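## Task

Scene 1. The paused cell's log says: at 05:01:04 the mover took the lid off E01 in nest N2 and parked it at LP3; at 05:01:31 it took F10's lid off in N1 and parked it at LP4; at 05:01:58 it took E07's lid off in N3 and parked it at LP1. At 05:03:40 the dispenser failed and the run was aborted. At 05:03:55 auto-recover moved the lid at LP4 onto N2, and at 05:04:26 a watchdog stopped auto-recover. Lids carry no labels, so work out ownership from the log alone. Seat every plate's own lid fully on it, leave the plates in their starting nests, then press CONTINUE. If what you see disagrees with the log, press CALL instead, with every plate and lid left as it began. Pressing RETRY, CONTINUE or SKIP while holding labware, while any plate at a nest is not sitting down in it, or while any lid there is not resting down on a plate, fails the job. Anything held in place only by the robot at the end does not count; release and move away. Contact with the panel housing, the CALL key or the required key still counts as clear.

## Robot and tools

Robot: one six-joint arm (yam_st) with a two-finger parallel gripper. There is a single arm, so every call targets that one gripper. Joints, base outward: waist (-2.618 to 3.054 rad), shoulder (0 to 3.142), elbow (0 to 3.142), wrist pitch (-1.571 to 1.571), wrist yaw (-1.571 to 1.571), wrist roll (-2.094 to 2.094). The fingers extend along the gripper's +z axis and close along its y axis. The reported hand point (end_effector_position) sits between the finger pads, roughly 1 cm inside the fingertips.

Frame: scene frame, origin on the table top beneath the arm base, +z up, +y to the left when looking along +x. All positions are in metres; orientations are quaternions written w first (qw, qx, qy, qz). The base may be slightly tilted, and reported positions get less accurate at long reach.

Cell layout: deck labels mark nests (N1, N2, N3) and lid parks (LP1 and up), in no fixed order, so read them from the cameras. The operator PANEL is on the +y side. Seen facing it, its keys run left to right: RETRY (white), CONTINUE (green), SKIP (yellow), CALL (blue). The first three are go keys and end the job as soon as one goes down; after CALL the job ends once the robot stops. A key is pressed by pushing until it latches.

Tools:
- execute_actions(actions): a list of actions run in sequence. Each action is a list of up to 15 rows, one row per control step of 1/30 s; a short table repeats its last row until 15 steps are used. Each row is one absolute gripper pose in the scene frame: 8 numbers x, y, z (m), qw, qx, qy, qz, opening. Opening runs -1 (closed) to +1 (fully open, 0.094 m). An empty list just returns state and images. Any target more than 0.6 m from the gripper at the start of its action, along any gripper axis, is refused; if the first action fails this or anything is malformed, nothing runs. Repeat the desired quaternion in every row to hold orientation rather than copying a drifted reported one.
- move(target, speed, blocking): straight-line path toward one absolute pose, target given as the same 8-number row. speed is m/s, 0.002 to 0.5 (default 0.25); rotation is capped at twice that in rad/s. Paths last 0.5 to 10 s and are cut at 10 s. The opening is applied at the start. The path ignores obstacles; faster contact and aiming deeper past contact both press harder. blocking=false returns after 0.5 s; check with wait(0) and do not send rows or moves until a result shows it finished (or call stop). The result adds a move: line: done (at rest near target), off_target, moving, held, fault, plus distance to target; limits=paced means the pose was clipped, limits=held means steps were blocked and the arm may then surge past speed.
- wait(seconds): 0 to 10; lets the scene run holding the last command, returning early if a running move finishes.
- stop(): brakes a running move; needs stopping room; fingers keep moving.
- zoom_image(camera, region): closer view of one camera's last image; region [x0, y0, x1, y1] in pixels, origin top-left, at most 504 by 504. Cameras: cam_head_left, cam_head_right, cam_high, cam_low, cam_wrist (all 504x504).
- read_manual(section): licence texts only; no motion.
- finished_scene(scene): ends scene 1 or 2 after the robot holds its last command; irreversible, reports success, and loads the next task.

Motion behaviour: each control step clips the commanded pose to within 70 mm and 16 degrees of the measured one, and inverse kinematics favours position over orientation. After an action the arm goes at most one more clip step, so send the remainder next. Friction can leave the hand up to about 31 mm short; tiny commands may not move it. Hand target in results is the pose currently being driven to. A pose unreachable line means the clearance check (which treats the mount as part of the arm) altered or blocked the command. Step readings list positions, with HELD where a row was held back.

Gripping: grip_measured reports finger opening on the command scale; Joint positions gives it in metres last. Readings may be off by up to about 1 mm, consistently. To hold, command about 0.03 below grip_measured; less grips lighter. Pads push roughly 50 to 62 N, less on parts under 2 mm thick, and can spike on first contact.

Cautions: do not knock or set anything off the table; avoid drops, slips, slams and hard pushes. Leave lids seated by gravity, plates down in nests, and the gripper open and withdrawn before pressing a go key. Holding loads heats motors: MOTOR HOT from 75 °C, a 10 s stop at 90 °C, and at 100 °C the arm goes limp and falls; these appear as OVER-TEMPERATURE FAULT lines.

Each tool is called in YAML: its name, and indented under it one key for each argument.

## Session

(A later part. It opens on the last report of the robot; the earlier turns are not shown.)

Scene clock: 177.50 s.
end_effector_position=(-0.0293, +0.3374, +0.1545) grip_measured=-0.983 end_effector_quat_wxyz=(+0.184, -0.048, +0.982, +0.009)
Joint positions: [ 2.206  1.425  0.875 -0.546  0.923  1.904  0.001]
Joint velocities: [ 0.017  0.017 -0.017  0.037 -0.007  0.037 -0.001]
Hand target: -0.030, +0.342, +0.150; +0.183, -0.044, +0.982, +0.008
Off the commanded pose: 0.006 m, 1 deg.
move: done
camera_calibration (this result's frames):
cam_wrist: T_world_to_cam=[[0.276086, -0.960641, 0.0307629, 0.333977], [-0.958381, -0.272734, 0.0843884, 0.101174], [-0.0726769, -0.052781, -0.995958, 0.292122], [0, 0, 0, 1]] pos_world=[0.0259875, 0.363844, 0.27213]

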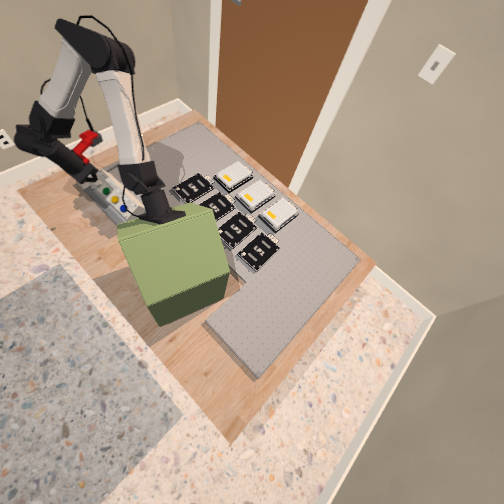

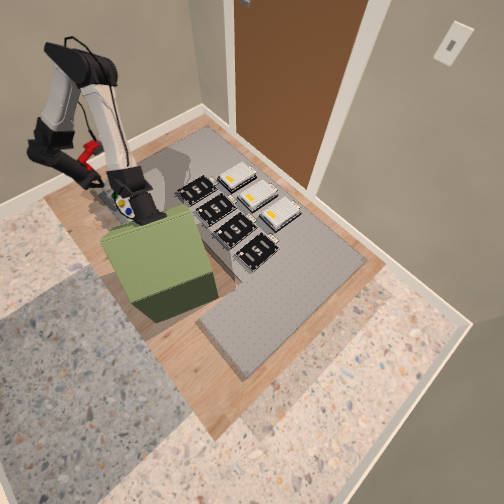

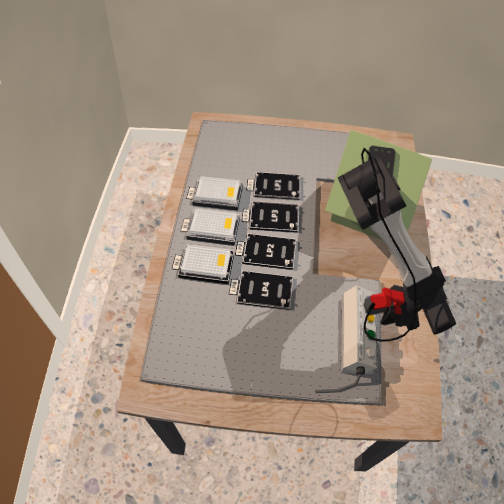

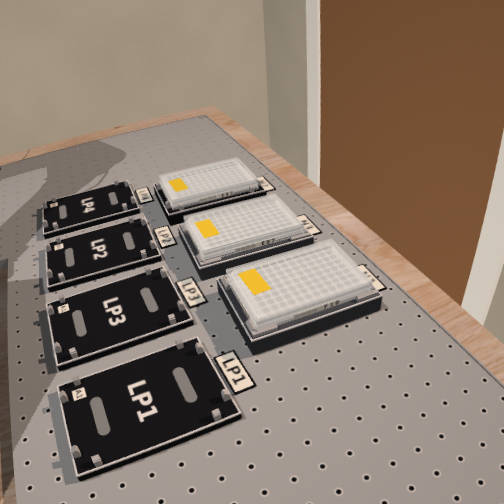

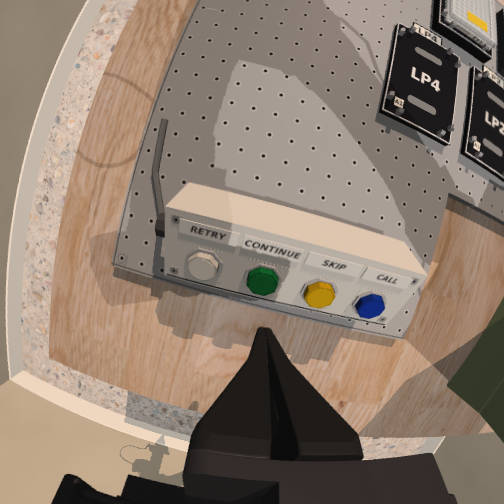

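move:
  target: [-0.028,0.339,0.105,0.183,-0.044,0.982,0.009,-1]
  speed: 0.08

Scene clock: 179.53 s.
end_effector_position=(-0.0306, +0.3544, +0.1144) grip_measured=-0.983 end_effector_quat_wxyz=(+0.180, -0.033, +0.983, +0.026)
Joint positions: [ 2.119  1.539  0.875 -0.291  0.878  1.784  0.001]
Joint velocities: [-0.007 -0.007 -0.007  0.022 -0.022 -0.022 -0.001]
Hand target: -0.028, +0.339, +0.105; +0.183, -0.044, +0.982, +0.008
Off the commanded pose: 0.018 m, 2 deg.
move: off_target
camera_calibration (this result's frames):
cam_wrist: T_world_to_cam=[[0.2522, -0.967632, -0.00918747, 0.358227], [-0.963991, -0.252056, 0.0847924, 0.100366], [-0.0843636, -0.012528, -0.996356, 0.238385], [0, 0, 0, 1]] pos_world=[0.0265178, 0.374916, 0.232298]

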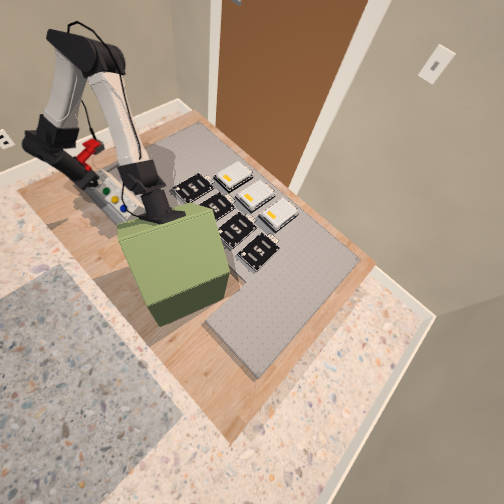

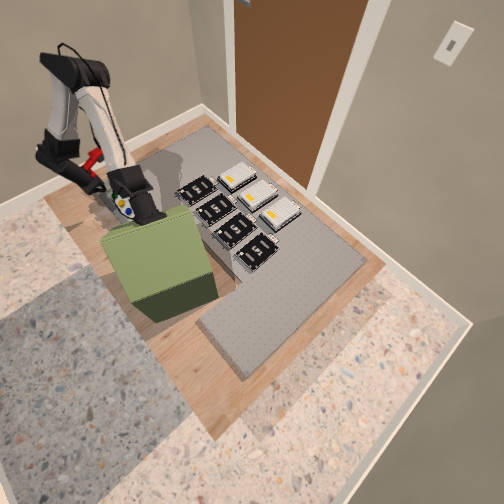

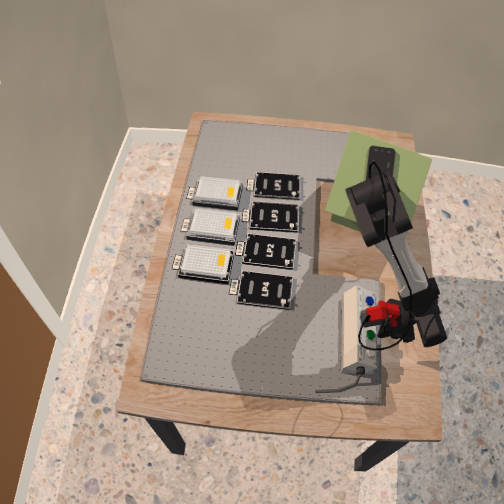

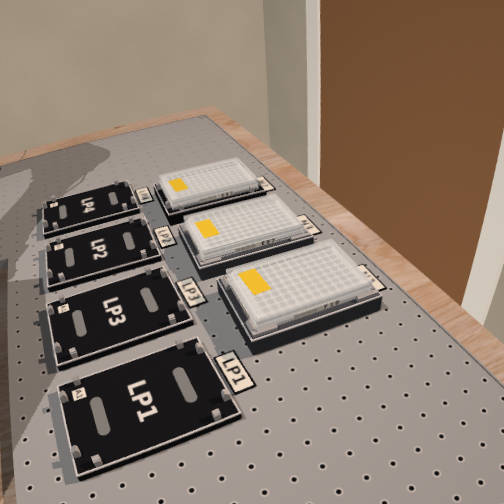

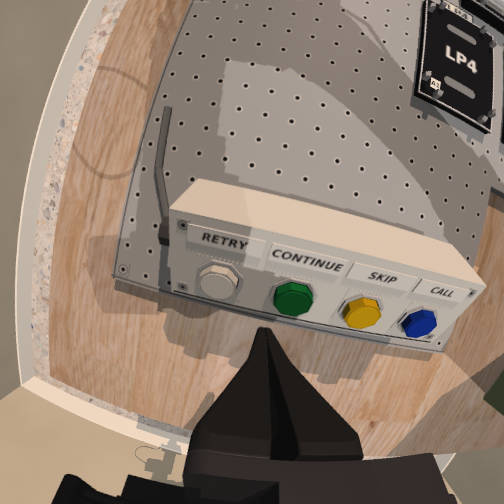

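execute_actions:
  actions:
    - [[-0.030,0.345,0.115,0.183,-0.044,0.982,0.009,-1],[-0.030,0.338,0.115,0.183,-0.044,0.982,0.009,-1],[-0.030,0.330,0.115,0.183,-0.044,0.982,0.009,-1],[-0.030,0.325,0.115,0.183,-0.044,0.982,0.009,-1],[-0.030,0.322,0.115,0.183,-0.044,0.982,0.009,-1],[-0.030,0.322,0.115,0.183,-0.044,0.982,0.009,-1],[-0.030,0.322,0.115,0.183,-0.044,0.982,0.009,-1],[-0.030,0.322,0.115,0.183,-0.044,0.982,0.009,-1],[-0.030,0.335,0.113,0.183,-0.044,0.982,0.009,-1]]

Scene clock: 180.80 s.
end_effector_position=(-0.0288, +0.3273, +0.1113) grip_measured=-0.983 end_effector_quat_wxyz=(+0.184, -0.048, +0.982, +0.004)
Joint positions: [ 2.128  1.533  0.81  -0.303  0.881  1.807  0.001]
Joint velocities: [-0.007 -0.002  0.002 -0.022  0.037 -0.037 -0.001]
Hand target: -0.030, +0.335, +0.113; +0.183, -0.044, +0.982, +0.009
Off the commanded pose: 0.008 m, 1 deg.
Step readings (end_effector_position):
0: (-0.0308, +0.3548, +0.1144)
1: (-0.0306, +0.3541, +0.1144)
2: (-0.0303, +0.3534, +0.1144)
4: (-0.0296, +0.3482, +0.1136)
8: (-0.0291, +0.3288, +0.1112)
15: end_effector_position above
camera_calibration (this result's frames):
cam_wrist: T_world_to_cam=[[0.272468, -0.961279, 0.0412751, 0.324323], [-0.959436, -0.268217, 0.0868473, 0.100788], [-0.0724138, -0.063264, -0.995366, 0.251971], [0, 0, 0, 1]] pos_world=[0.0265784, 0.354738, 0.228664]

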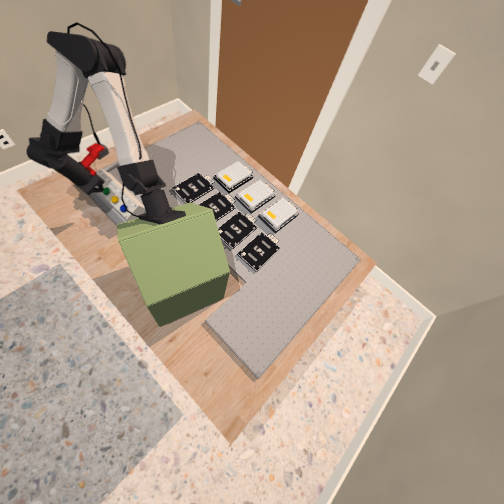

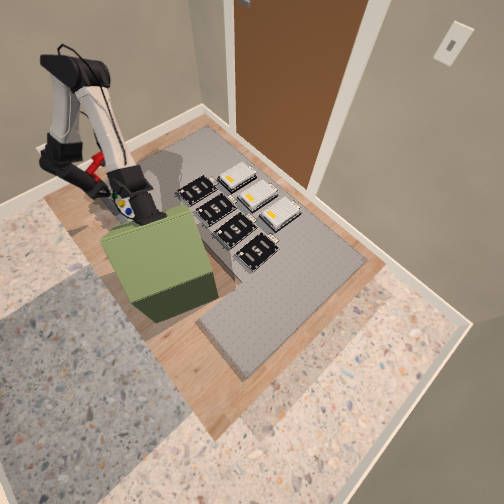

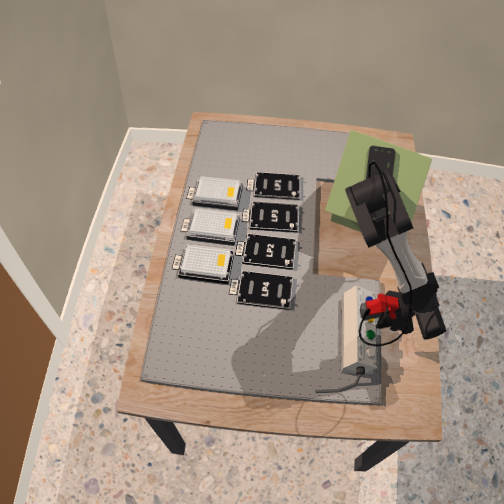

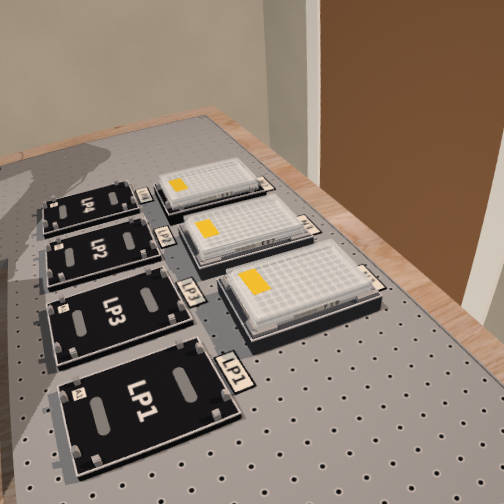

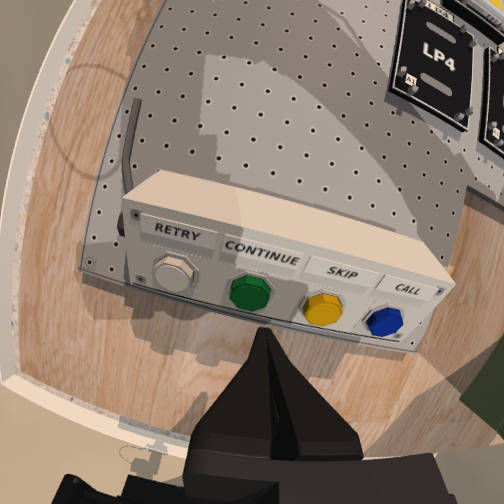

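execute_actions:
  actions:
    - [[-0.028,0.329,0.107,0.183,-0.044,0.982,0.009,-1],[-0.027,0.330,0.103,0.183,-0.044,0.982,0.009,-1],[-0.026,0.331,0.099,0.183,-0.044,0.982,0.009,-1],[-0.025,0.332,0.095,0.183,-0.044,0.982,0.009,-1],[-0.024,0.333,0.091,0.183,-0.044,0.982,0.009,-1],[-0.023,0.334,0.088,0.183,-0.044,0.982,0.009,-1],[-0.022,0.335,0.086,0.183,-0.044,0.982,0.009,-1],[-0.022,0.335,0.086,0.183,-0.044,0.982,0.009,-1],[-0.022,0.335,0.086,0.183,-0.044,0.982,0.009,-1],[-0.022,0.335,0.092,0.183,-0.044,0.982,0.009,-1]]

Scene clock: 182.40 s.
end_effector_position=(-0.0206, +0.3332, +0.0939) grip_measured=-0.983 end_effector_quat_wxyz=(+0.188, -0.044, +0.981, +0.007)
Joint positions: [ 2.072  1.578  0.81  -0.2    0.859  1.739  0.001]
Joint velocities: [ 0.002  0.002  0.007  0.051  0.007 -0.066 -0.001]
Hand target: -0.022, +0.335, +0.092; +0.183, -0.044, +0.982, +0.009
Off the commanded pose: 0.003 m, 1 deg.
Step readings (end_effector_position):
0: (-0.0288, +0.3273, +0.1113)
1: (-0.0289, +0.3277, +0.1113)
2: (-0.0289, +0.3288, +0.1110)
4: (-0.0276, +0.3320, +0.1092)
8: (-0.0208, +0.3329, +0.0976)
15: end_effector_position above
camera_calibration (this result's frames):
cam_wrist: T_world_to_cam=[[0.26626, -0.963216, 0.0363237, 0.329496], [-0.961652, -0.262877, 0.0782416, 0.110681], [-0.0658149, -0.0557634, -0.996272, 0.233325], [0, 0, 0, 1]] pos_world=[0.0340609, 0.359483, 0.211827]

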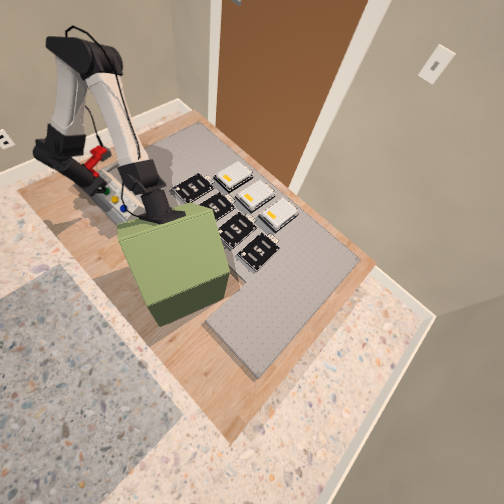

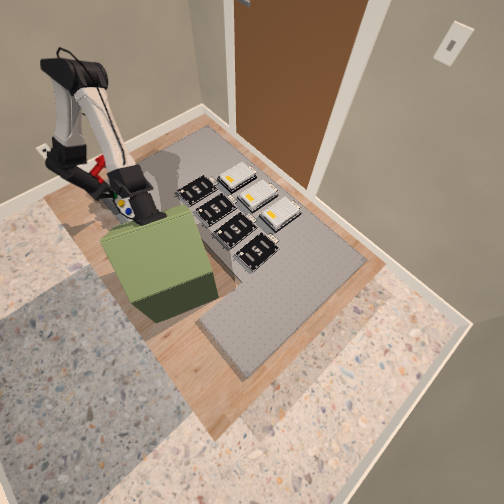

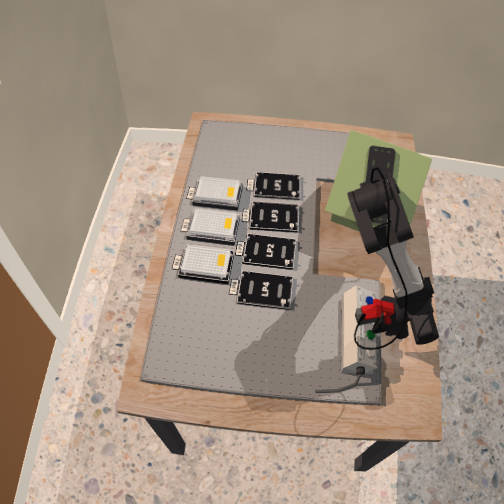

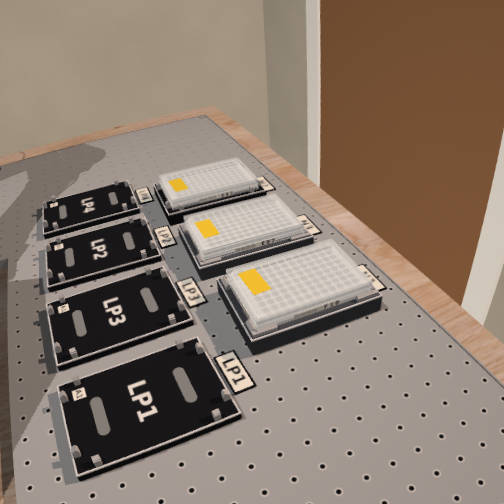

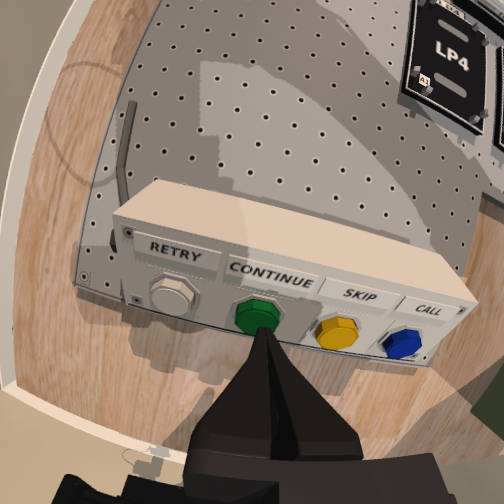

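execute_actions:
  actions:
    - [[-0.020,0.335,0.090,0.183,-0.044,0.982,0.009,-1],[-0.019,0.336,0.087,0.183,-0.044,0.982,0.009,-1],[-0.018,0.336,0.084,0.183,-0.044,0.982,0.009,-1],[-0.017,0.337,0.081,0.183,-0.044,0.982,0.009,-1],[-0.016,0.337,0.078,0.183,-0.044,0.982,0.009,-1],[-0.015,0.338,0.075,0.183,-0.044,0.982,0.009,-1],[-0.014,0.338,0.072,0.183,-0.044,0.982,0.009,-1],[-0.013,0.339,0.070,0.183,-0.044,0.982,0.009,-1],[-0.012,0.339,0.068,0.183,-0.044,0.982,0.009,-1]]

Scene clock: 183.23 s.
end_effector_position=(-0.0163, +0.3386, +0.0864) grip_measured=-0.983 end_effector_quat_wxyz=(+0.186, -0.057, +0.981, +0.009)
Joint positions: [ 2.042  1.592  0.81  -0.142  0.84   1.666  0.001]
Joint velocities: [-0.002  0.002  0.002 -0.081 -0.022  0.037 -0.001]
Step readings (end_effector_position):
0: (-0.0210, +0.3337, +0.0938)
1: (-0.0212, +0.3340, +0.0937)
2: (-0.0214, +0.3346, +0.0935)
4: (-0.0201, +0.3367, +0.0923)
8: (-0.0162, +0.3385, +0.0864)
camera_calibration (this result's frames):
cam_wrist: T_world_to_cam=[[0.292088, -0.95574, 0.0353067, 0.331839], [-0.953996, -0.288546, 0.0814427, 0.125371], [-0.0676504, -0.0574708, -0.996052, 0.226963], [0, 0, 0, 1]] pos_world=[0.0380315, 0.366371, 0.204141]
The task's run has ended: the event that ends the task has happened. This ends this scene only. If you have not yet called finished_scene for this scene, call it to go on to the next scene.

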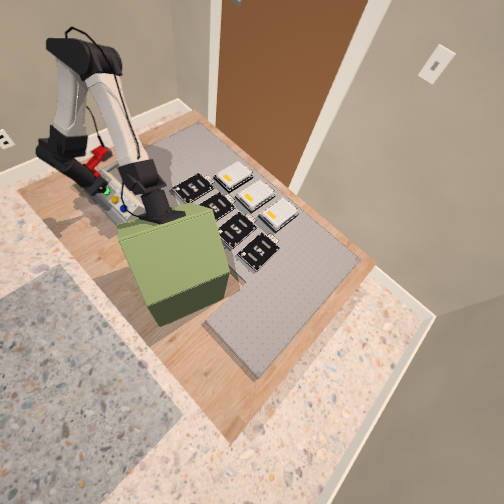

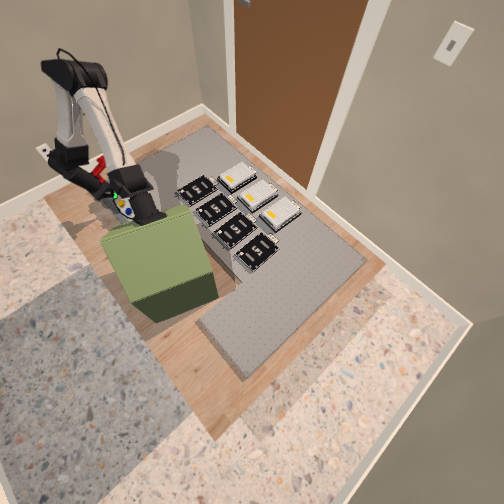

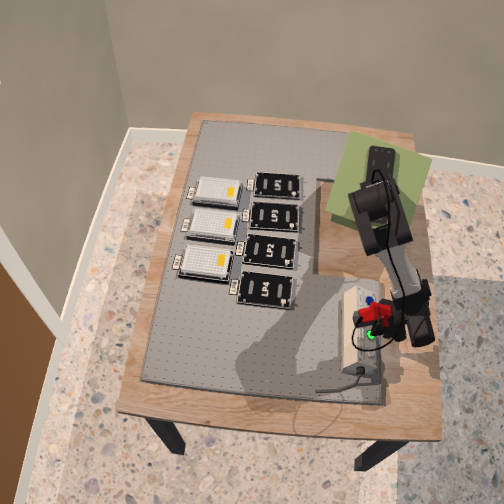

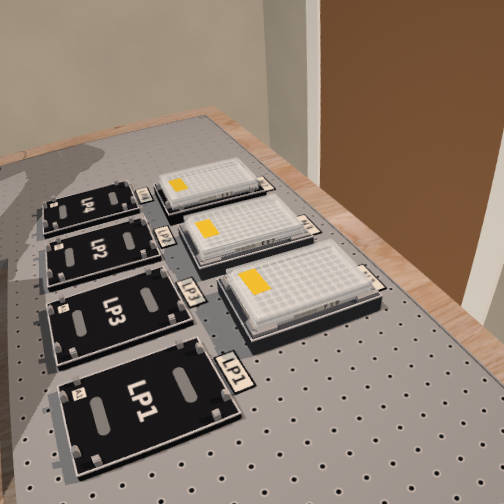

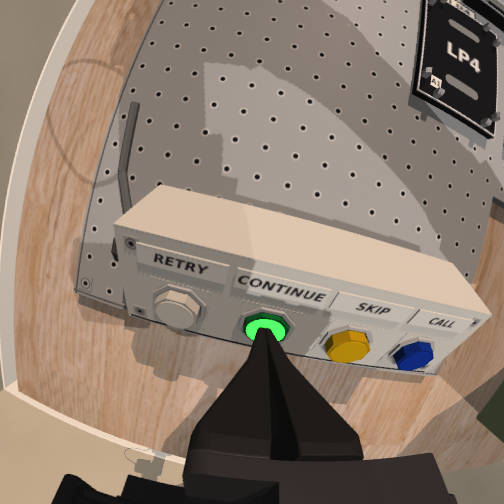

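finished_scene:
  scene: 1

The scene is finished: the task was done.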